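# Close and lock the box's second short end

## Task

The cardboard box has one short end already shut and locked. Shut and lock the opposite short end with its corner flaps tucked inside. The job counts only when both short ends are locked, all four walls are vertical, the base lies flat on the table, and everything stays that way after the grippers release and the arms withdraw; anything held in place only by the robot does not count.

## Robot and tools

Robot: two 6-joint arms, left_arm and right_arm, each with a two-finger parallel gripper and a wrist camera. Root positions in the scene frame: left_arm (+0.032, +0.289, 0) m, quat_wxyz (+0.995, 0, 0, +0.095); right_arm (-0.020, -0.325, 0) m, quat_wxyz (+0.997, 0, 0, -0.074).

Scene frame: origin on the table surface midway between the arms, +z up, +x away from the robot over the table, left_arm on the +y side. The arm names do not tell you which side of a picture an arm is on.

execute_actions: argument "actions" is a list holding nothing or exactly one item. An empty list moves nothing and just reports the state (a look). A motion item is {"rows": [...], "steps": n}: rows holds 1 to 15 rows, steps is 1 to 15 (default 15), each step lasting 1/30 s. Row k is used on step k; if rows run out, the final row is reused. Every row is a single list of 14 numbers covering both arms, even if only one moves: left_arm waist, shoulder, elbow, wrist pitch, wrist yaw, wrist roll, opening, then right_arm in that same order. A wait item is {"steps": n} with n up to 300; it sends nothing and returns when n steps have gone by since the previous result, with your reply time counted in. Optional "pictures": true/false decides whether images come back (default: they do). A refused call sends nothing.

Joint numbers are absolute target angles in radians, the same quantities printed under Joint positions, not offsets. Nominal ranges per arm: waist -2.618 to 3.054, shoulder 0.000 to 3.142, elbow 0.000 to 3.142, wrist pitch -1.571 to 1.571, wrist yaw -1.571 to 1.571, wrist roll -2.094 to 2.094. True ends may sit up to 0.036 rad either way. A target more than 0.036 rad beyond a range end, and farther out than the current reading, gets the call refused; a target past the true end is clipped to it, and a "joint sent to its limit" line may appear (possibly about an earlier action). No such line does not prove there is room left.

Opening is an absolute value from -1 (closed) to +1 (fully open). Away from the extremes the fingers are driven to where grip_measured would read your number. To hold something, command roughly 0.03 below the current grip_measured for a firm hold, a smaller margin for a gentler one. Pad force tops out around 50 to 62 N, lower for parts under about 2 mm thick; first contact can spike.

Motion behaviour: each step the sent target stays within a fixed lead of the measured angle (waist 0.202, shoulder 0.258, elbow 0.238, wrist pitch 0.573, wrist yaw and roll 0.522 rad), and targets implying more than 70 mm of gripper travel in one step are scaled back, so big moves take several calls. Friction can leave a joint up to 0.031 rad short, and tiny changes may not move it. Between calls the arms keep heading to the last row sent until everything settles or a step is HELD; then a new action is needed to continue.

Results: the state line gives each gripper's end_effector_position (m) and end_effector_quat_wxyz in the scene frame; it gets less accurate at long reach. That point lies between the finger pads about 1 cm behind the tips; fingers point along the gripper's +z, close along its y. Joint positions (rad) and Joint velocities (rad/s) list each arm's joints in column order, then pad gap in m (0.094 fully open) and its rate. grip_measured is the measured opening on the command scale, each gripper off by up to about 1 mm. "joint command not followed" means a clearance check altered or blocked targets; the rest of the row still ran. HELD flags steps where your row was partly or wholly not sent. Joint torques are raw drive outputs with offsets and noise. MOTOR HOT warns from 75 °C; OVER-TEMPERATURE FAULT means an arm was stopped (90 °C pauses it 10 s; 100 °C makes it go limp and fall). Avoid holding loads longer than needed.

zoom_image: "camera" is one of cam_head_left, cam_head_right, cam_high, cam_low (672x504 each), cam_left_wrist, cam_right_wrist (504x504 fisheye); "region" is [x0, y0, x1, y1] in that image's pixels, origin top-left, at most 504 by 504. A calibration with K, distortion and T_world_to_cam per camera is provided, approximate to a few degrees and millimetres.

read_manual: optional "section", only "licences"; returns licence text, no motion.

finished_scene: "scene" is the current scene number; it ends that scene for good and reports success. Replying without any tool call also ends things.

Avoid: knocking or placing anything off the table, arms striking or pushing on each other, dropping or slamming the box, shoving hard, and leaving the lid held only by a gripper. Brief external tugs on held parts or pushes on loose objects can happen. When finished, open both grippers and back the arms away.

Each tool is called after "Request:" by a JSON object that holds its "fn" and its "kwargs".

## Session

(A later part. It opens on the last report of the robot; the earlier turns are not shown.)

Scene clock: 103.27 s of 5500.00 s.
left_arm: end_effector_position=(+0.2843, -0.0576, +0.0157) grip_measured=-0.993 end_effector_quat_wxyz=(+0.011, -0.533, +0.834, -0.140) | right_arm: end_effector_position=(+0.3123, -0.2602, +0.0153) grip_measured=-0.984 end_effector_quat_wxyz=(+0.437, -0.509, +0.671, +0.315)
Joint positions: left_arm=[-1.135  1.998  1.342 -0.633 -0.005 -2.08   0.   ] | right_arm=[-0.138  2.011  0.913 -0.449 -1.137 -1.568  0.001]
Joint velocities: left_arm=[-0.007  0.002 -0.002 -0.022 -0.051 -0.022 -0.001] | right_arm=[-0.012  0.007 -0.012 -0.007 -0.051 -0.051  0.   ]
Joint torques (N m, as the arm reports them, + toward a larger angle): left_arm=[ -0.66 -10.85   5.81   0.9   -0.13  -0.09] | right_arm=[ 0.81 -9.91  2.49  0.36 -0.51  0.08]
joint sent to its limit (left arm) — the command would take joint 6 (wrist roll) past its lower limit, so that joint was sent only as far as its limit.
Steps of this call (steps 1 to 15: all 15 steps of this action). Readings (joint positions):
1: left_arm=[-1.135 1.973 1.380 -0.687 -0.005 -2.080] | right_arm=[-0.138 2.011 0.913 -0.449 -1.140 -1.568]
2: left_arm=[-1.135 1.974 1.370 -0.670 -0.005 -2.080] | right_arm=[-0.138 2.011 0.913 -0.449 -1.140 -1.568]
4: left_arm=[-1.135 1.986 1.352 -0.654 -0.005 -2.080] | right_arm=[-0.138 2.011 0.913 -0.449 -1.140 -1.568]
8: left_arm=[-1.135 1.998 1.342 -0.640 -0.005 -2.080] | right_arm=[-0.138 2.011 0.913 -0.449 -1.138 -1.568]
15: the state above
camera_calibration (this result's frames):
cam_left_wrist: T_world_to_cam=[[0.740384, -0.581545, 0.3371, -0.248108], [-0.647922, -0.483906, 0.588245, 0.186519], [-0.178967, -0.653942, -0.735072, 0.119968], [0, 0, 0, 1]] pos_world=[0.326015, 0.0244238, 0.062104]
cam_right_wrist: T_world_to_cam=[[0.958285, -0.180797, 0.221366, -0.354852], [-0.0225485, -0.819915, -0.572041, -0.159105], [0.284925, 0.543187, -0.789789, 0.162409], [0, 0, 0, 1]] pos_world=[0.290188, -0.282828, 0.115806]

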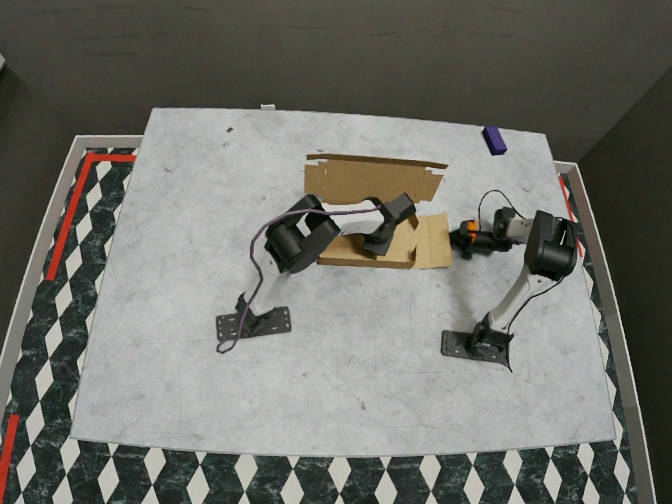

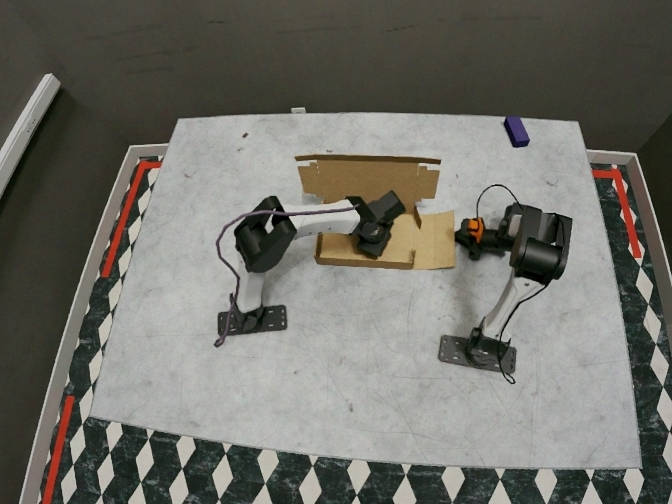

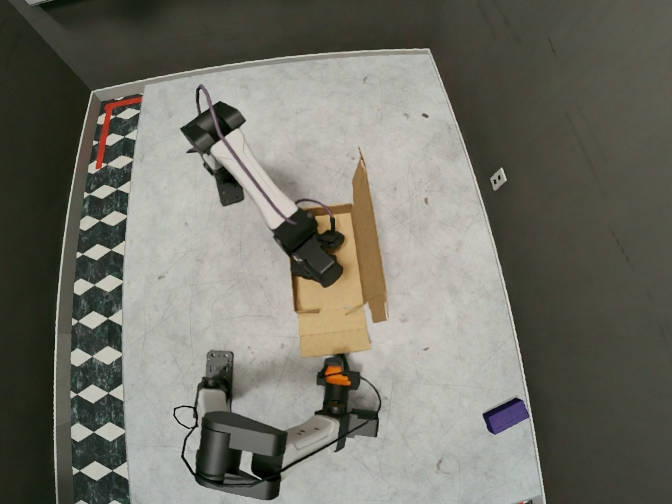

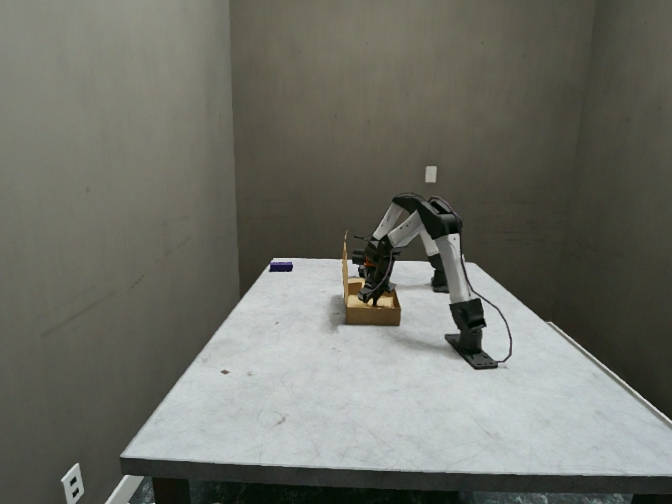

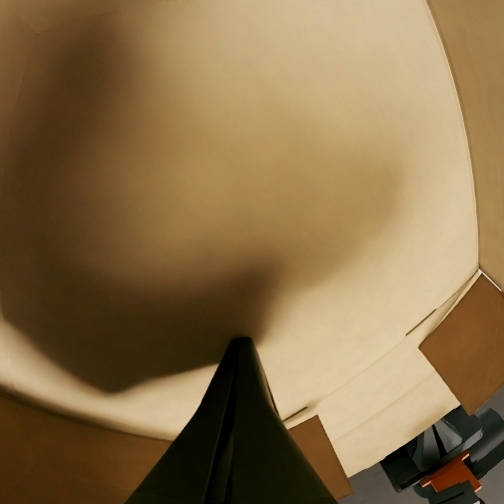

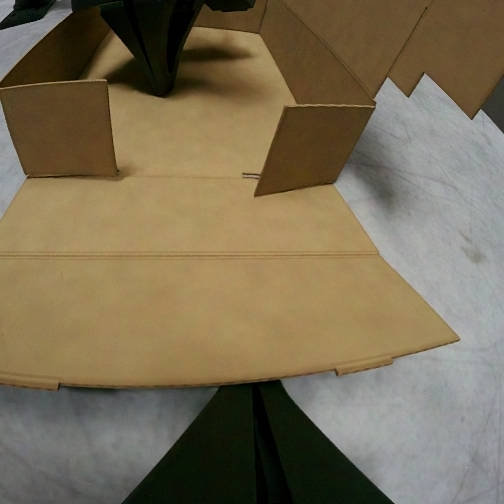

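Request:
{"fn": "execute_actions", "kwargs": {"actions": [{"rows":[[-1.143,2.08,1.3,-0.64,0,-2.08,-1,-0.07,1.99,0.89,-0.44,-1.25,-1.57,-1]],"steps":10}], "pictures": false}}

Request:
{"fn": "execute_actions", "kwargs": {"actions": [{"rows":[[-1.143,2.08,1.3,-0.64,0,-2.08,-1,-0.02,1.99,0.89,-0.44,-1.45,-1.57,-1]],"steps":10}], "pictures": false}}

Request:
{"fn": "execute_actions", "kwargs": {"actions": [{"rows":[[-1.143,2.08,1.3,-0.64,0,-2.08,-1,0.08,2.05,0.98,-0.49,-1.42,-1.57,-1]]}]}}

Scene clock: 106.40 s of 5500.00 s.
left_arm: end_effector_position=(+0.2840, -0.0570, +0.0129) grip_measured=-0.993 end_effector_quat_wxyz=(+0.011, -0.533, +0.835, -0.137) | right_arm: end_effector_position=(+0.3088, -0.2348, +0.0275) grip_measured=-0.984 end_effector_quat_wxyz=(-0.452, +0.517, -0.638, -0.348)
Joint positions: left_arm=[-1.135  2.004  1.341 -0.632 -0.006 -2.08   0.   ] | right_arm=[-0.077  2.011  0.913 -0.447 -1.214 -1.568  0.001]
Joint velocities: left_arm=[-0.017  0.002  0.017  0.007  0.066 -0.066  0.   ] | right_arm=[-0.012 -0.007 -0.007  0.022 -0.037  0.007  0.   ]
Joint torques (N m, as the arm reports them, + toward a larger angle): left_arm=[-0.75 -6.11  4.26  0.76 -0.1  -0.04] | right_arm=[ 0.51 -9.88  2.57  0.35 -0.79  0.07]
joint sent to its limit (left arm) — the command would take joint 6 (wrist roll) past its lower limit, so that joint was sent only as far as its limit.
Steps of this call (steps 1 to 15: the robot went on to your last target; steps 16 to 84: nothing new was sent; steps 85 to 94: all 10 steps of this action). Readings (joint positions):
85: left_arm=[-1.135 2.002 1.341 -0.632 -0.005 -2.080] | right_arm=[-0.133 2.011 0.913 -0.448 -1.148 -1.568]
86: left_arm=[-1.135 2.004 1.341 -0.632 -0.006 -2.080] | right_arm=[-0.122 2.011 0.913 -0.448 -1.164 -1.568]
88: left_arm=[-1.135 2.004 1.341 -0.632 -0.006 -2.080] | right_arm=[-0.092 2.011 0.913 -0.447 -1.189 -1.568]
92: left_arm=[-1.135 2.004 1.341 -0.632 -0.006 -2.080] | right_arm=[-0.077 2.011 0.913 -0.447 -1.210 -1.568]
94: the state above

Scene clock: 106.73 s of 5500.00 s.
left_arm: end_effector_position=(+0.2840, -0.0570, +0.0129) grip_measured=-0.993 end_effector_quat_wxyz=(+0.011, -0.533, +0.835, -0.137) | right_arm: end_effector_position=(+0.3055, -0.2133, +0.0549) grip_measured=-0.984 end_effector_quat_wxyz=(-0.496, +0.500, -0.587, -0.399)
Joint positions: left_arm=[-1.135  2.004  1.341 -0.632 -0.006 -2.08   0.   ] | right_arm=[-0.035  2.011  0.911 -0.441 -1.381 -1.568  0.001]
Joint velocities: left_arm=[ 0.007  0.007 -0.002 -0.007 -0.066 -0.095 -0.001] | right_arm=[-0.007 -0.007 -0.012  0.022 -0.11  -0.051  0.   ]
Joint torques (N m, as the arm reports them, + toward a larger angle): left_arm=[-0.83 -6.1   4.19  0.77 -0.12  0.  ] | right_arm=[ 1.34 -9.97  2.64  0.3  -0.92  0.08]
Steps of this call (steps 1 to 10: all 10 steps of this action). Readings (joint positions):
1: left_arm=[-1.135 2.004 1.341 -0.632 -0.006 -2.080] | right_arm=[-0.073 2.011 0.912 -0.446 -1.240 -1.568]
2: left_arm=[-1.135 2.004 1.341 -0.632 -0.006 -2.080] | right_arm=[-0.065 2.011 0.911 -0.444 -1.270 -1.568]
4: left_arm=[-1.135 2.004 1.341 -0.632 -0.006 -2.080] | right_arm=[-0.048 2.011 0.911 -0.442 -1.318 -1.568]
8: left_arm=[-1.135 2.004 1.341 -0.632 -0.006 -2.080] | right_arm=[-0.035 2.011 0.911 -0.441 -1.370 -1.568]
10: the state above

Scene clock: 107.23 s of 5500.00 s.
left_arm: end_effector_position=(+0.2840, -0.0570, +0.0129) grip_measured=-0.993 end_effector_quat_wxyz=(+0.011, -0.533, +0.835, -0.137) | right_arm: end_effector_position=(+0.3040, -0.1816, +0.0593) grip_measured=-0.984 end_effector_quat_wxyz=(-0.481, +0.526, -0.557, -0.427)
Joint positions: left_arm=[-1.135  2.004  1.341 -0.632 -0.006 -2.08   0.   ] | right_arm=[ 0.066  2.036  0.963 -0.465 -1.397 -1.568  0.001]
Joint velocities: left_arm=[ 0.007 -0.007  0.002  0.022 -0.051 -0.037  0.   ] | right_arm=[-0.002  0.007 -0.012 -0.081  0.007 -0.095 -0.001]
Joint torques (N m, as the arm reports them, + toward a larger angle): left_arm=[-0.77 -6.13  4.13  0.77 -0.13 -0.01] | right_arm=[ 1.31 -7.51  5.36  0.06 -0.71  0.09]
Steps of this call (steps 1 to 15: all 15 steps of this action). Readings (joint positions):
1: left_arm=[-1.135 2.004 1.341 -0.632 -0.006 -2.080] | right_arm=[-0.025 2.015 0.918 -0.450 -1.383 -1.568]
2: left_arm=[-1.135 2.004 1.341 -0.632 -0.006 -2.080] | right_arm=[-0.006 2.023 0.933 -0.457 -1.386 -1.568]
4: left_arm=[-1.135 2.004 1.341 -0.632 -0.006 -2.080] | right_arm=[0.041 2.035 0.955 -0.459 -1.392 -1.568]
8: left_arm=[-1.135 2.004 1.341 -0.632 -0.006 -2.080] | right_arm=[0.066 2.036 0.963 -0.462 -1.397 -1.568]
15: the state above
camera_calibration (this result's frames):
cam_left_wrist: T_world_to_cam=[[0.741543, -0.583193, 0.331663, -0.246963], [-0.64594, -0.487007, 0.587865, 0.187489], [-0.181316, -0.650162, -0.737844, 0.119135], [0, 0, 0, 1]] pos_world=[0.325842, 0.0247381, 0.0595932]
cam_right_wrist: T_world_to_cam=[[0.968033, -0.0367047, 0.248122, -0.320748], [0.169467, -0.633579, -0.75489, -0.083461], [0.184913, 0.772807, -0.607105, 0.218119], [0, 0, 0, 1]] pos_world=[0.284306, -0.233216, 0.149002]

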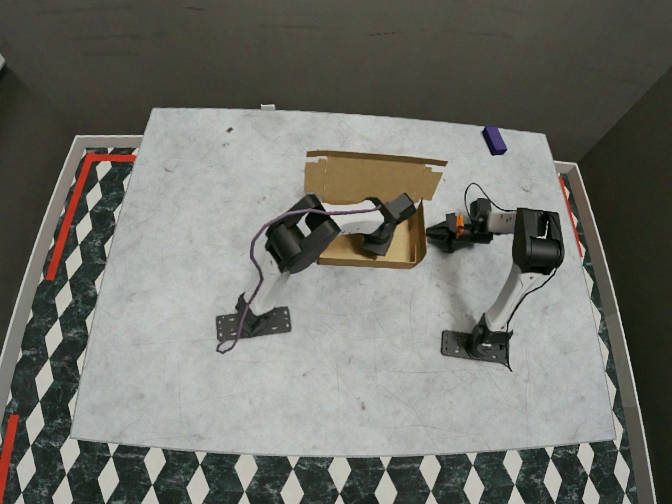

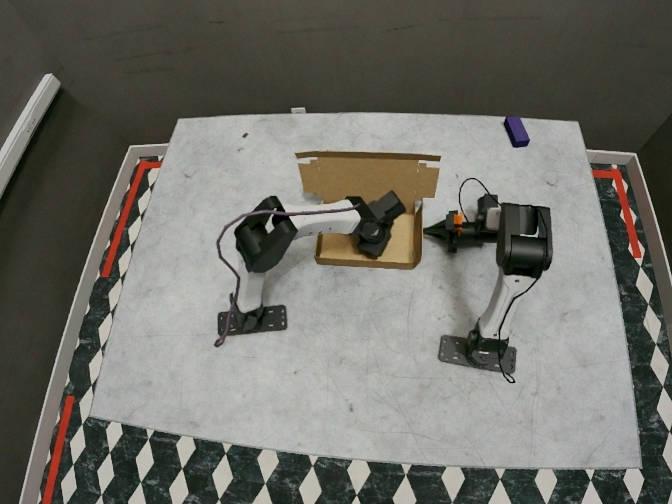

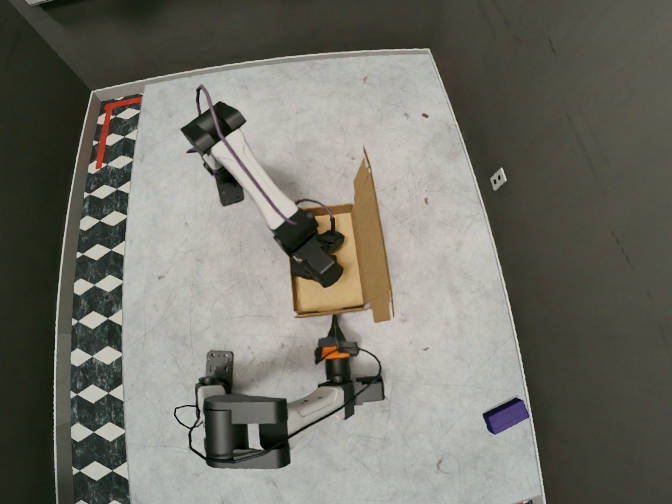

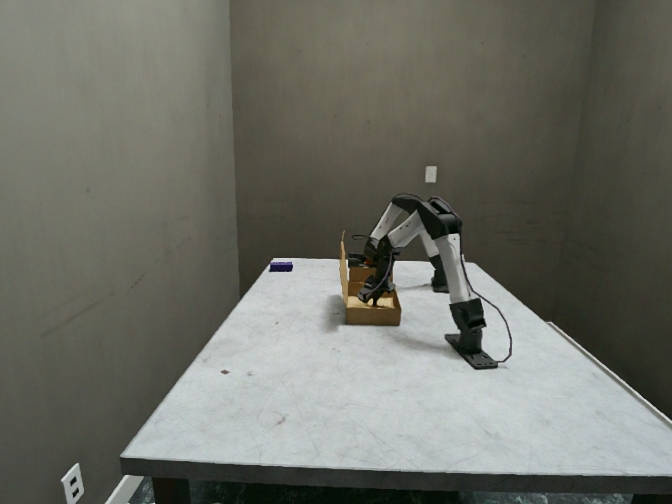

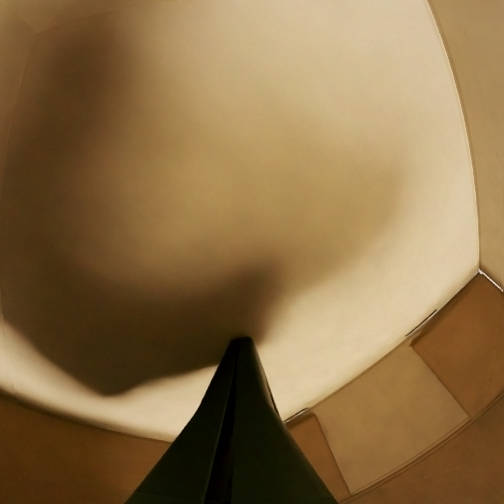

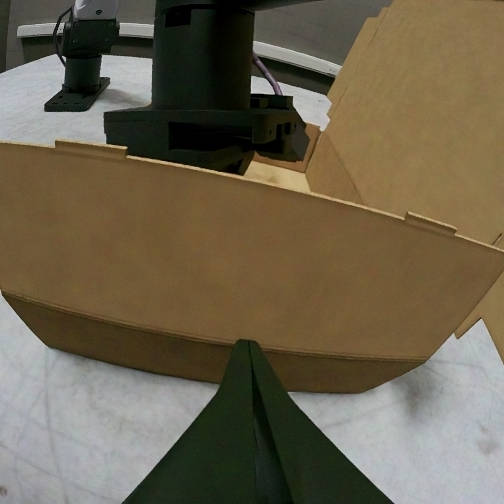

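Request:
{"fn": "execute_actions", "kwargs": {"actions": [{"rows":[[-1.143,2.08,1.3,-0.64,0,-2.08,-1,0.12,2.02,0.98,-0.53,-1.42,0,-1]]}], "pictures": false}}

Request:
{"fn": "execute_actions", "kwargs": {"actions": [{"rows":[[-1.143,2.08,1.3,-0.64,0,-2.08,-1,0.16,1.93,1.04,-0.66,-1.2,0,0.28]]}], "pictures": false}}

Request:
{"fn": "execute_actions", "kwargs": {"actions": [{"rows":[[-1.143,2.08,1.3,-0.64,0,-2.08,-1,0.24,1.84,1.085,-0.8,-1.0,0.05,0.28]]}]}}

Scene clock: 117.30 s of 5500.00 s.
left_arm: end_effector_position=(+0.2840, -0.0570, +0.0129) grip_measured=-0.993 end_effector_quat_wxyz=(+0.011, -0.533, +0.835, -0.137) | right_arm: end_effector_position=(+0.2941, -0.1712, +0.0610) grip_measured=-0.984 end_effector_quat_wxyz=(+0.078, -0.056, +0.760, +0.643)
Joint positions: left_arm=[-1.135  2.004  1.341 -0.632 -0.006 -2.08   0.   ] | right_arm=[ 0.096  2.036  0.963 -0.517 -1.408 -0.214  0.001]
Joint velocities: left_arm=[ 0.007 -0.002  0.002  0.037  0.007 -0.022  0.   ] | right_arm=[ 0.002  0.012 -0.007 -0.051  0.051  1.385 -0.001]
Joint torques (N m, as the arm reports them, + toward a larger angle): left_arm=[-0.75 -6.13  4.19  0.75 -0.11 -0.04] | right_arm=[ 2.24 -9.9   5.31  0.21 -0.6   0.13]
Steps of this call (steps 1 to 15: the robot went on to your last target; steps 16 to 90: nothing new was sent; then 6.57 s passed at rest; steps 91 to 105: all 15 steps of this action). Readings (joint positions):
91: left_arm=[-1.135 2.004 1.341 -0.632 -0.006 -2.080] | right_arm=[0.068 2.036 0.963 -0.470 -1.398 -1.493]
92: left_arm=[-1.135 2.004 1.341 -0.632 -0.006 -2.080] | right_arm=[0.074 2.036 0.963 -0.477 -1.399 -1.393]
94: left_arm=[-1.135 2.004 1.341 -0.632 -0.006 -2.080] | right_arm=[0.088 2.036 0.963 -0.488 -1.402 -1.197]
98: left_arm=[-1.135 2.004 1.341 -0.632 -0.006 -2.080] | right_arm=[0.096 2.036 0.963 -0.502 -1.406 -0.804]
105: the state above

Scene clock: 117.80 s of 5500.00 s.
left_arm: end_effector_position=(+0.2840, -0.0570, +0.0129) grip_measured=-0.993 end_effector_quat_wxyz=(+0.011, -0.533, +0.835, -0.137) | right_arm: end_effector_position=(+0.2949, -0.1638, +0.0714) grip_measured=+0.278 end_effector_quat_wxyz=(+0.014, -0.011, +0.818, +0.575)
Joint positions: left_arm=[-1.135  2.004  1.341 -0.632 -0.006 -2.08   0.   ] | right_arm=[ 0.145  1.936  1.025 -0.637 -1.226 -0.013  0.06 ]
Joint velocities: left_arm=[-0.012 -0.012  0.027 -0.022  0.022 -0.095 -0.001] | right_arm=[ 0.002  0.002 -0.002 -0.007  0.095  0.168 -0.   ]
Joint torques (N m, as the arm reports them, + toward a larger angle): left_arm=[-0.79 -6.13  4.25  0.75 -0.12 -0.04] | right_arm=[ 1.39 -8.92  5.88  0.17 -0.27  0.09]
Steps of this call (steps 1 to 15: all 15 steps of this action). Readings (joint positions):
1: left_arm=[-1.135 2.004 1.341 -0.632 -0.006 -2.080] | right_arm=[0.100 2.028 0.971 -0.539 -1.376 -0.172]
2: left_arm=[-1.135 2.004 1.341 -0.632 -0.006 -2.080] | right_arm=[0.108 2.013 0.981 -0.565 -1.332 -0.138]
4: left_arm=[-1.135 2.004 1.341 -0.632 -0.006 -2.080] | right_arm=[0.129 1.973 1.004 -0.597 -1.279 -0.091]
8: left_arm=[-1.135 2.004 1.341 -0.632 -0.006 -2.080] | right_arm=[0.145 1.936 1.025 -0.623 -1.238 -0.043]
15: the state above

Scene clock: 118.30 s of 5500.00 s.
left_arm: end_effector_position=(+0.2840, -0.0570, +0.0129) grip_measured=-0.993 end_effector_quat_wxyz=(+0.011, -0.533, +0.835, -0.137) | right_arm: end_effector_position=(+0.2803, -0.1538, +0.0748) grip_measured=+0.279 end_effector_quat_wxyz=(-0.018, -0.024, +0.872, +0.488)
Joint positions: left_arm=[-1.135  2.004  1.341 -0.632 -0.006 -2.08   0.   ] | right_arm=[ 0.228  1.847  1.071 -0.768 -1.02   0.041  0.06 ]
Joint velocities: left_arm=[-0.007 -0.002 -0.007 -0.022 -0.007  0.022  0.001] | right_arm=[-0.002  0.002 -0.012  0.022 -0.037  0.022 -0.   ]
Joint torques (N m, as the arm reports them, + toward a larger angle): left_arm=[-0.82 -6.05  4.29  0.77 -0.1   0.  ] | right_arm=[ 1.09 -8.66  6.23  0.11 -0.3   0.1 ]
Steps of this call (steps 1 to 15: all 15 steps of this action). Readings (joint positions):
1: left_arm=[-1.135 2.004 1.341 -0.632 -0.006 -2.080] | right_arm=[0.153 1.929 1.032 -0.658 -1.196 -0.004]
2: left_arm=[-1.135 2.004 1.341 -0.632 -0.006 -2.080] | right_arm=[0.168 1.913 1.040 -0.685 -1.156 0.007]
4: left_arm=[-1.135 2.004 1.341 -0.632 -0.006 -2.080] | right_arm=[0.208 1.875 1.057 -0.722 -1.099 0.020]
8: left_arm=[-1.135 2.004 1.341 -0.632 -0.006 -2.080] | right_arm=[0.228 1.847 1.071 -0.753 -1.037 0.033]
15: the state above
camera_calibration (this result's frames):
cam_left_wrist: T_world_to_cam=[[0.741543, -0.583193, 0.331663, -0.246963], [-0.64594, -0.487007, 0.587865, 0.187489], [-0.181316, -0.650162, -0.737844, 0.119135], [0, 0, 0, 1]] pos_world=[0.325842, 0.0247381, 0.0595932]
cam_right_wrist: T_world_to_cam=[[0.245465, -0.492454, -0.835007, -0.0872045], [-0.824263, -0.55939, 0.087599, 0.176885], [-0.510233, 0.666762, -0.543222, 0.384156], [0, 0, 0, 1]] pos_world=[0.363214, -0.200137, 0.120371]

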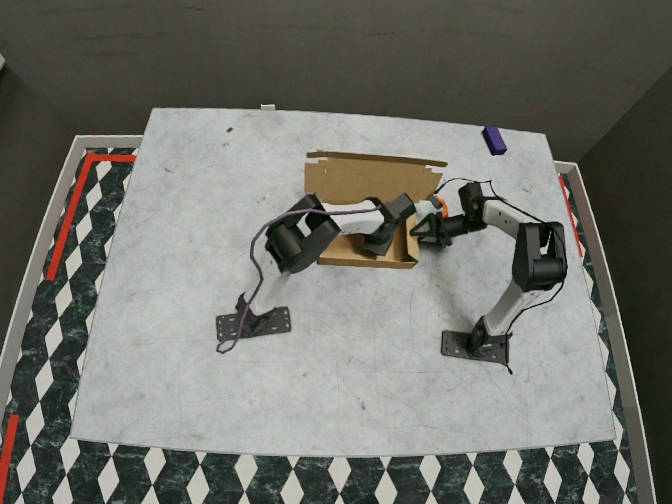

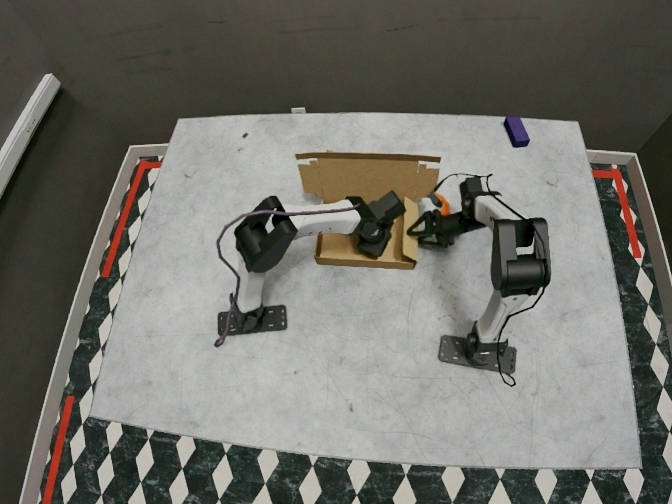

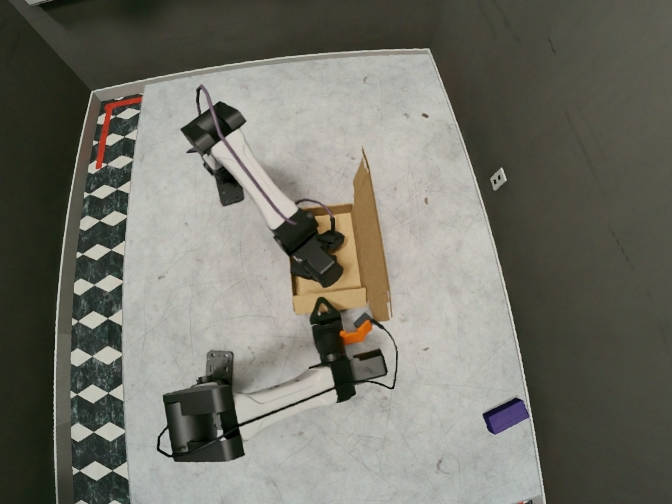

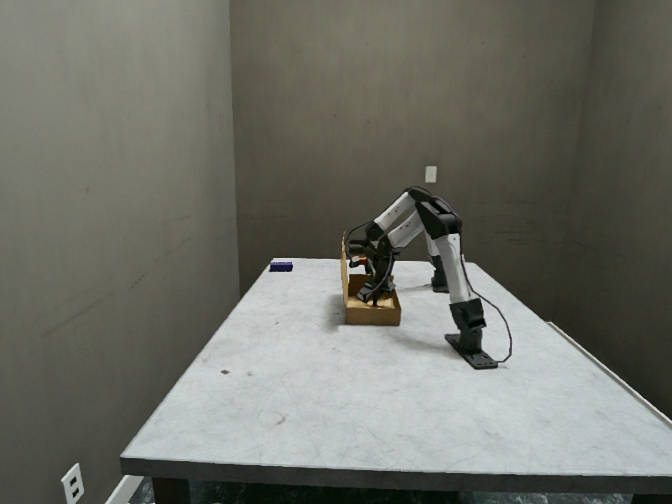

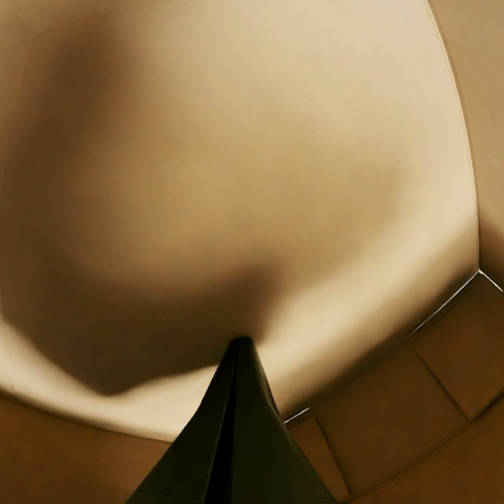

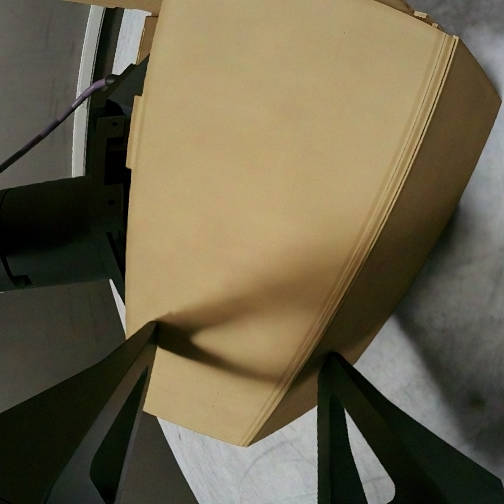

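Request:
{"fn": "execute_actions", "kwargs": {"actions": [{"rows":[[-1.143,2.08,1.3,-0.64,0,-2.08,-1,0.25,1.85,1.09,-0.83,-0.92,0.08,0.24],[-1.143,2.08,1.3,-0.64,0,-2.08,-1,0.27,1.85,1.11,-0.85,-0.87,0.1,0.22],[-1.143,2.08,1.3,-0.64,0,-2.08,-1,0.29,1.855,1.13,-0.87,-0.82,0.13,0.2],[-1.143,2.08,1.3,-0.64,0,-2.08,-1,0.31,1.86,1.15,-0.89,-0.77,0.15,0.18],[-1.143,2.08,1.3,-0.64,0,-2.08,-1,0.33,1.86,1.17,-0.91,-0.73,0.18,0.16],[-1.143,2.08,1.3,-0.64,0,-2.08,-1,0.35,1.865,1.19,-0.93,-0.69,0.2,0.14],[-1.143,2.08,1.3,-0.64,0,-2.08,-1,0.37,1.87,1.21,-0.95,-0.65,0.22,0.12],[-1.143,2.08,1.3,-0.64,0,-2.08,-1,0.39,1.875,1.23,-0.97,-0.61,0.24,0.1],[-1.143,2.08,1.3,-0.64,0,-2.08,-1,0.41,1.88,1.25,-0.99,-0.57,0.26,0.1],[-1.143,2.08,1.3,-0.64,0,-2.08,-1,0.43,1.885,1.27,-1.0,-0.53,0.28,0.1],[-1.143,2.08,1.3,-0.64,0,-2.08,-1,0.45,1.89,1.29,-1.01,-0.5,0.3,0.1],[-1.143,2.08,1.3,-0.64,0,-2.08,-1,0.465,1.895,1.31,-1.01,-0.49,0.3,0.1]]}]}}

Scene clock: 126.27 s of 5500.00 s.
left_arm: end_effector_position=(+0.2840, -0.0570, +0.0129) grip_measured=-0.993 end_effector_quat_wxyz=(+0.011, -0.533, +0.835, -0.137) | right_arm: end_effector_position=(+0.2793, -0.1400, +0.0622) grip_measured=+0.102 end_effector_quat_wxyz=(-0.062, -0.022, +0.963, +0.261)
Joint positions: left_arm=[-1.135  2.004  1.341 -0.632 -0.006 -2.08   0.   ] | right_arm=[ 0.445  1.867  1.292 -0.971 -0.544  0.26   0.052]
Joint velocities: left_arm=[-0.027 -0.002 -0.012  0.037 -0.037  0.081 -0.001] | right_arm=[ 0.115 -0.012  0.105 -0.183  0.403  0.212 -0.001]
Joint torques (N m, as the arm reports them, + toward a larger angle): left_arm=[-0.81 -6.11  4.08  0.76 -0.11 -0.04] | right_arm=[ 1.14 -6.41  6.46  0.18 -0.33  0.16]
Steps of this call (steps 1 to 15: the robot went on to your last target; steps 16 to 90: nothing new was sent; then 4.47 s passed at rest; steps 91 to 105: all 15 steps of this action). Readings (joint positions):
91: left_arm=[-1.135 2.004 1.341 -0.632 -0.006 -2.080] | right_arm=[0.228 1.847 1.073 -0.775 -1.006 0.047]
92: left_arm=[-1.135 2.004 1.341 -0.632 -0.006 -2.080] | right_arm=[0.230 1.847 1.078 -0.786 -0.986 0.055]
94: left_arm=[-1.135 2.004 1.341 -0.632 -0.006 -2.080] | right_arm=[0.249 1.847 1.102 -0.815 -0.926 0.081]
98: left_arm=[-1.135 2.004 1.341 -0.632 -0.006 -2.080] | right_arm=[0.330 1.847 1.181 -0.881 -0.772 0.153]
105: the state above
camera_calibration (this result's frames):
cam_left_wrist: T_world_to_cam=[[0.741543, -0.583193, 0.331663, -0.246963], [-0.64594, -0.487007, 0.587865, 0.187489], [-0.181316, -0.650162, -0.737844, 0.119135], [0, 0, 0, 1]] pos_world=[0.325842, 0.0247381, 0.0595932]
cam_right_wrist: T_world_to_cam=[[0.229047, -0.821878, -0.521587, -0.151677], [-0.784412, -0.473129, 0.401058, 0.166282], [-0.576399, 0.317278, -0.75306, 0.350189], [0, 0, 0, 1]] pos_world=[0.367024, -0.157095, 0.117912]

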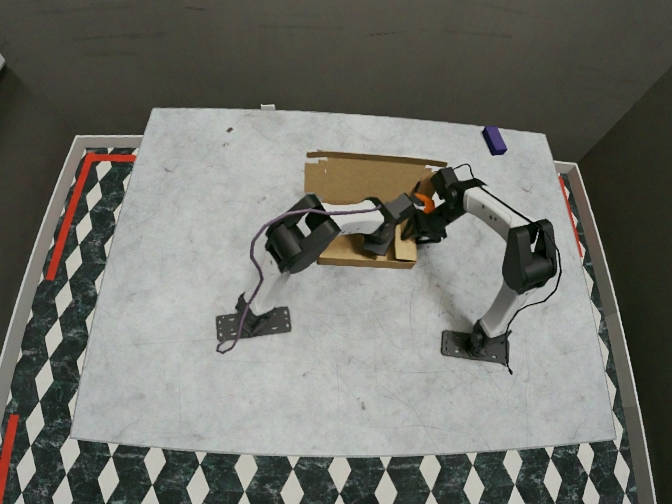

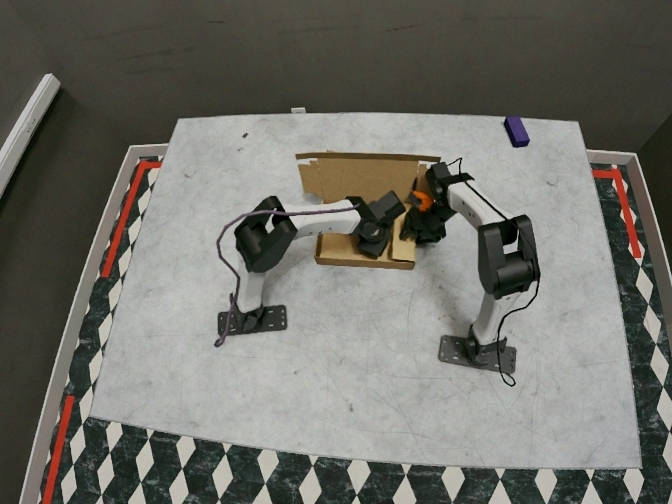

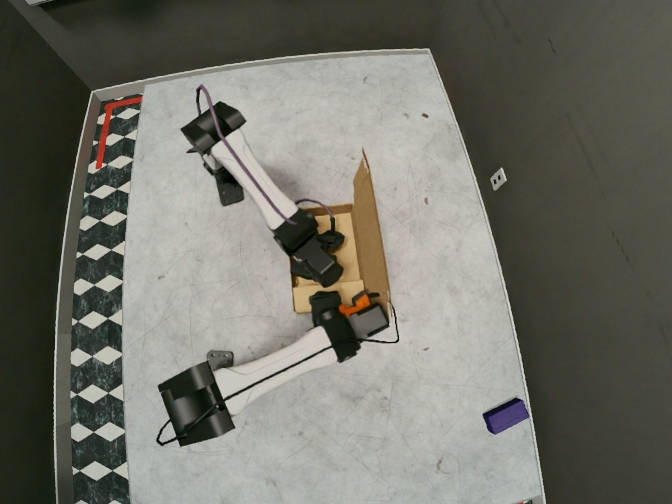

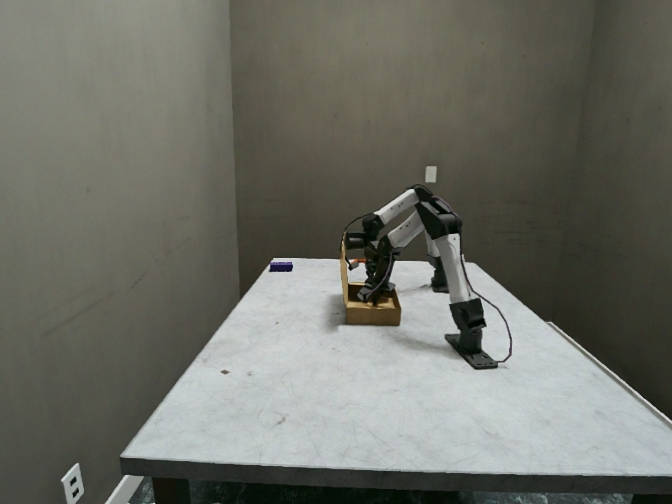

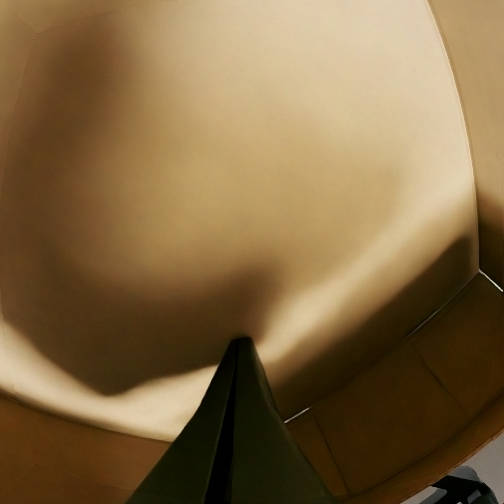

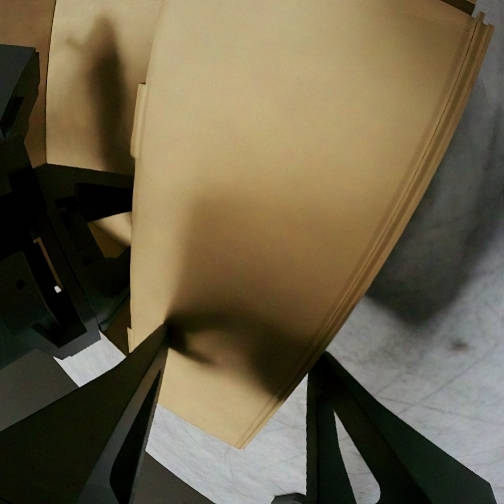

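Request:
{"fn": "execute_actions", "kwargs": {"actions": [{"rows":[[-1.143,2.08,1.3,-0.64,0,-2.08,-1,0.465,1.95,1.3,-0.95,-0.49,0.3,0.0]],"steps":10}], "pictures": false}}

Request:
{"fn": "execute_actions", "kwargs": {"actions": [{"rows":[[-1.143,1.95,1.32,-0.75,0,-2.08,-1,0.465,1.95,1.3,-0.95,-0.49,0.3,0.0],[-1.143,1.9,1.3,-0.85,0,-2.08,-1,0.465,1.95,1.3,-0.95,-0.49,0.3,0.0],[-1.143,1.85,1.3,-0.9,0,-2.08,-1,0.465,1.95,1.3,-0.95,-0.49,0.3,0.0],[-1.143,1.8,1.3,-0.95,0,-2.08,-1,0.465,1.95,1.3,-0.95,-0.49,0.3,0.0],[-1.143,1.7,1.3,-1.0,0,-2.08,-1,0.465,1.95,1.3,-0.95,-0.49,0.3,0.0],[-1.143,1.3,1.2,-1.4,0,-2.08,-1,0.465,1.95,1.3,-0.95,-0.49,0.3,0.0]]}], "pictures": false}}

Request:
{"fn": "execute_actions", "kwargs": {"actions": [{"rows":[[-1.143,1.2,1.15,-1.45,0,-2.08,-1,0.48,1.94,1.31,-0.96,-0.43,0.34,0],[-1.143,1.2,1.15,-1.45,0,-2.08,-1,0.5,1.94,1.32,-0.97,-0.38,0.36,0],[-1.143,1.2,1.15,-1.45,0,-2.08,-1,0.52,1.94,1.32,-0.98,-0.33,0.39,0],[-1.143,1.2,1.15,-1.45,0,-2.08,-1,0.54,1.93,1.33,-0.98,-0.28,0.41,0],[-1.143,1.2,1.15,-1.45,0,-2.08,-1,0.56,1.93,1.33,-0.99,-0.24,0.43,-0.05],[-1.143,1.2,1.15,-1.45,0,-2.08,-1,0.58,1.93,1.34,-0.99,-0.2,0.46,-0.05],[-1.143,1.2,1.15,-1.45,0,-2.08,-1,0.6,1.92,1.34,-1.0,-0.16,0.48,-0.1],[-1.143,1.2,1.15,-1.45,0,-2.08,-1,0.62,1.92,1.35,-1.0,-0.12,0.5,-0.1],[-1.143,1.2,1.15,-1.45,0,-2.08,-1,0.64,1.92,1.35,-1.01,-0.08,0.52,-0.15],[-1.143,1.2,1.15,-1.45,0,-2.08,-1,0.66,1.92,1.36,-1.01,-0.04,0.54,-0.15],[-1.143,1.2,1.15,-1.45,0,-2.08,-1,0.68,1.92,1.36,-1.01,0,0.56,-0.2],[-1.143,1.2,1.15,-1.45,0,-2.08,-1,0.71,1.92,1.36,-1.01,0,0.56,-0.2]]}]}}

Scene clock: 137.93 s of 5500.00 s.
left_arm: end_effector_position=(+0.2840, -0.0570, +0.0129) grip_measured=-0.993 end_effector_quat_wxyz=(+0.011, -0.533, +0.835, -0.137) | right_arm: end_effector_position=(+0.2766, -0.1453, +0.0440) grip_measured=+0.002 end_effector_quat_wxyz=(-0.087, -0.001, +0.968, +0.235)
Joint positions: left_arm=[-1.135  2.004  1.341 -0.632 -0.006 -2.08   0.   ] | right_arm=[ 0.449  1.916  1.295 -0.979 -0.506  0.292  0.047]
Joint velocities: left_arm=[ 0.012 -0.002  0.002  0.051  0.037  0.022 -0.   ] | right_arm=[ 0.002 -0.012 -0.002  0.007 -0.007 -0.007  0.001]
Joint torques (N m, as the arm reports them, + toward a larger angle): left_arm=[-0.82 -6.14  4.22  0.75 -0.15 -0.05] | right_arm=[ 1.51 -6.32  5.89  0.55 -0.13  0.17]
Steps of this call (steps 1 to 30: the robot went on to your last target; steps 31 to 90: nothing new was sent; then 8.33 s passed at rest; steps 91 to 100: all 10 steps of this action). Readings (joint positions):
91: left_arm=[-1.135 2.004 1.341 -0.632 -0.006 -2.080] | right_arm=[0.449 1.878 1.295 -0.993 -0.492 0.292]
92: left_arm=[-1.135 2.004 1.341 -0.632 -0.006 -2.080] | right_arm=[0.449 1.886 1.295 -0.991 -0.491 0.292]
94: left_arm=[-1.135 2.004 1.341 -0.632 -0.006 -2.080] | right_arm=[0.449 1.909 1.295 -0.983 -0.497 0.292]
98: left_arm=[-1.135 2.004 1.341 -0.632 -0.006 -2.080] | right_arm=[0.449 1.916 1.295 -0.979 -0.506 0.292]
100: the state above

Scene clock: 138.43 s of 5500.00 s.
left_arm: end_effector_position=(+0.1872, +0.0766, +0.1698) grip_measured=-0.993 end_effector_quat_wxyz=(+0.010, -0.534, +0.837, -0.120) | right_arm: end_effector_position=(+0.2767, -0.1452, +0.0440) grip_measured=+0.002 end_effector_quat_wxyz=(-0.086, -0.001, +0.968, +0.235)
Joint positions: left_arm=[-1.135  1.322  1.238 -1.246 -0.006 -2.08   0.   ] | right_arm=[ 0.449  1.916  1.295 -0.979 -0.506  0.292  0.047]
Joint velocities: left_arm=[ 0.002 -1.16   0.002 -1.106 -0.051 -0.037 -0.001] | right_arm=[ 0.007 -0.007 -0.002  0.022 -0.022  0.022  0.   ]
Joint torques (N m, as the arm reports them, + toward a larger angle): left_arm=[-0.74 -0.98  4.77  0.87 -0.11 -0.05] | right_arm=[ 1.48 -6.26  5.87  0.55 -0.11  0.16]
Steps of this call (steps 1 to 15: all 15 steps of this action). Readings (joint positions):
1: left_arm=[-1.135 1.995 1.341 -0.636 -0.006 -2.080] | right_arm=[0.449 1.916 1.295 -0.979 -0.506 0.292]
2: left_arm=[-1.135 1.979 1.337 -0.661 -0.006 -2.080] | right_arm=[0.449 1.916 1.295 -0.979 -0.506 0.292]
4: left_arm=[-1.135 1.915 1.318 -0.745 -0.006 -2.080] | right_arm=[0.449 1.916 1.295 -0.979 -0.506 0.292]
8: left_arm=[-1.135 1.712 1.285 -0.938 -0.006 -2.080] | right_arm=[0.449 1.916 1.295 -0.979 -0.506 0.292]
15: the state above

Scene clock: 138.93 s of 5500.00 s.
left_arm: end_effector_position=(+0.1487, +0.1298, +0.1690) grip_measured=-0.993 end_effector_quat_wxyz=(+0.006, -0.537, +0.841, -0.058) | right_arm: end_effector_position=(+0.2702, -0.1302, +0.0341) grip_measured=-0.197 end_effector_quat_wxyz=(-0.016, -0.016, +0.999, +0.034)
Joint positions: left_arm=[-1.135  1.192  1.17  -1.432 -0.006 -2.08   0.   ] | right_arm=[ 0.701  1.916  1.343 -0.99  -0.074  0.523  0.038]
Joint velocities: left_arm=[ 0.012  0.022  0.007 -0.051  0.007  0.051  0.   ] | right_arm=[ 0.247 -0.012  0.007 -0.066  0.271  0.168  0.   ]
Joint torques (N m, as the arm reports them, + toward a larger angle): left_arm=[-0.74 -2.8   6.06  0.39 -0.12 -0.06] | right_arm=[-0.79 -8.75  6.91  0.21  0.11  0.15]
Steps of this call (steps 1 to 15: all 15 steps of this action). Readings (joint positions):
1: left_arm=[-1.135 1.280 1.229 -1.274 -0.006 -2.080] | right_arm=[0.451 1.916 1.295 -0.979 -0.501 0.297]
2: left_arm=[-1.135 1.241 1.211 -1.302 -0.006 -2.080] | right_arm=[0.457 1.916 1.297 -0.979 -0.487 0.307]
4: left_arm=[-1.135 1.197 1.188 -1.365 -0.006 -2.080] | right_arm=[0.484 1.916 1.306 -0.980 -0.438 0.335]
8: left_arm=[-1.135 1.192 1.170 -1.416 -0.006 -2.080] | right_arm=[0.567 1.916 1.329 -0.984 -0.289 0.413]
15: the state above
camera_calibration (this result's frames):
cam_left_wrist: T_world_to_cam=[[0.765681, -0.616522, 0.183394, -0.063726], [-0.591305, -0.562446, 0.577939, 0.102619], [-0.253163, -0.550959, -0.795206, 0.338764], [0, 0, 0, 1]] pos_world=[0.195235, 0.205074, 0.221767]
cam_right_wrist: T_world_to_cam=[[0.251581, -0.964695, -0.0779083, -0.196086], [-0.834035, -0.256936, 0.488231, 0.213664], [-0.491011, -0.0578514, -0.86923, 0.25277], [0, 0, 0, 1]] pos_world=[0.351647, -0.119642, 0.100121]

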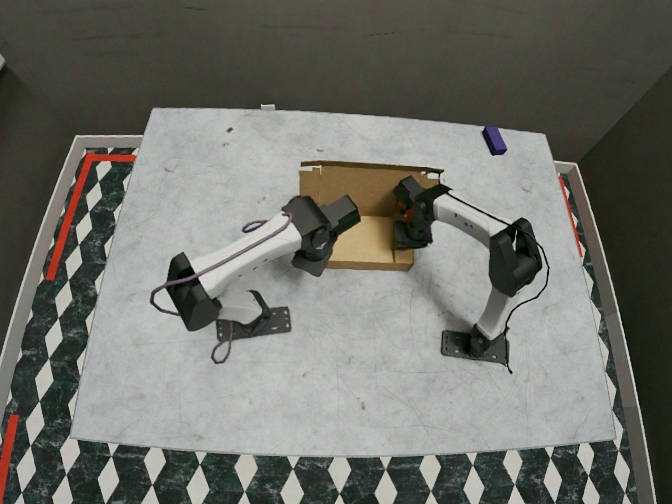

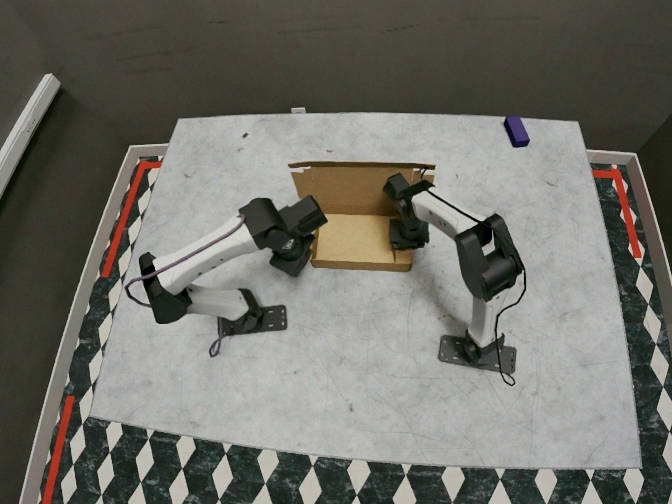

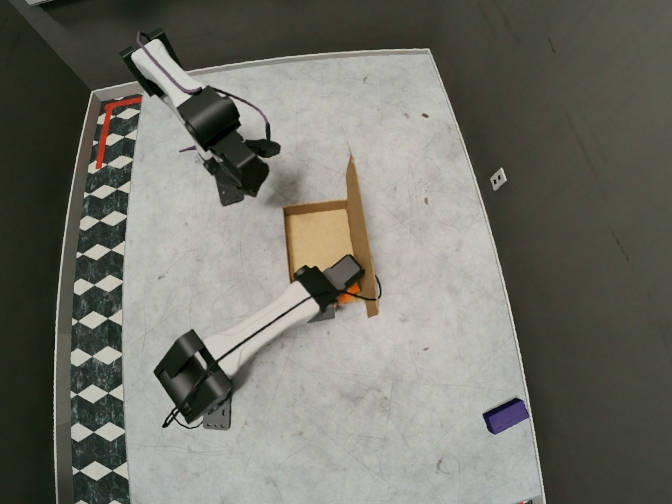

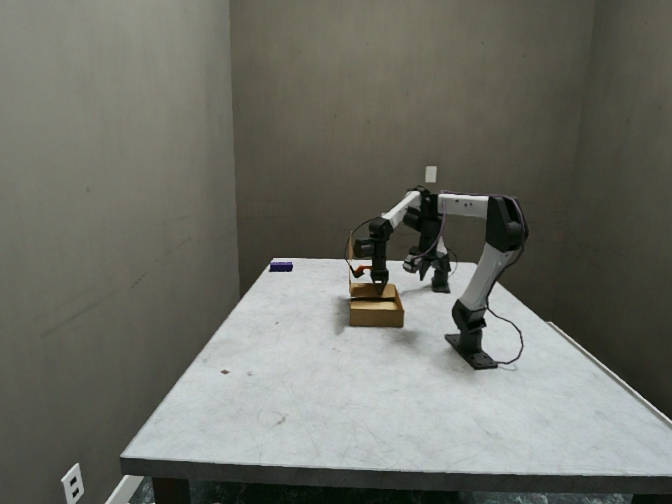

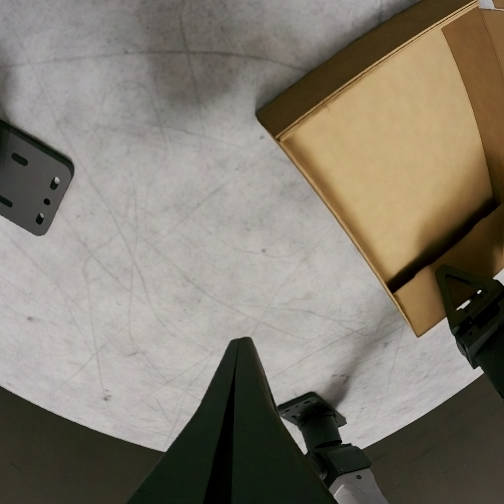

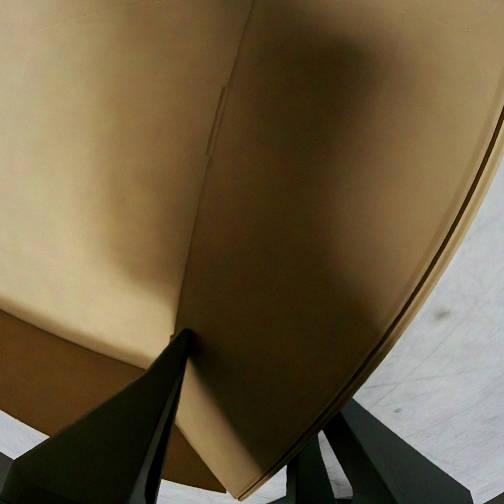

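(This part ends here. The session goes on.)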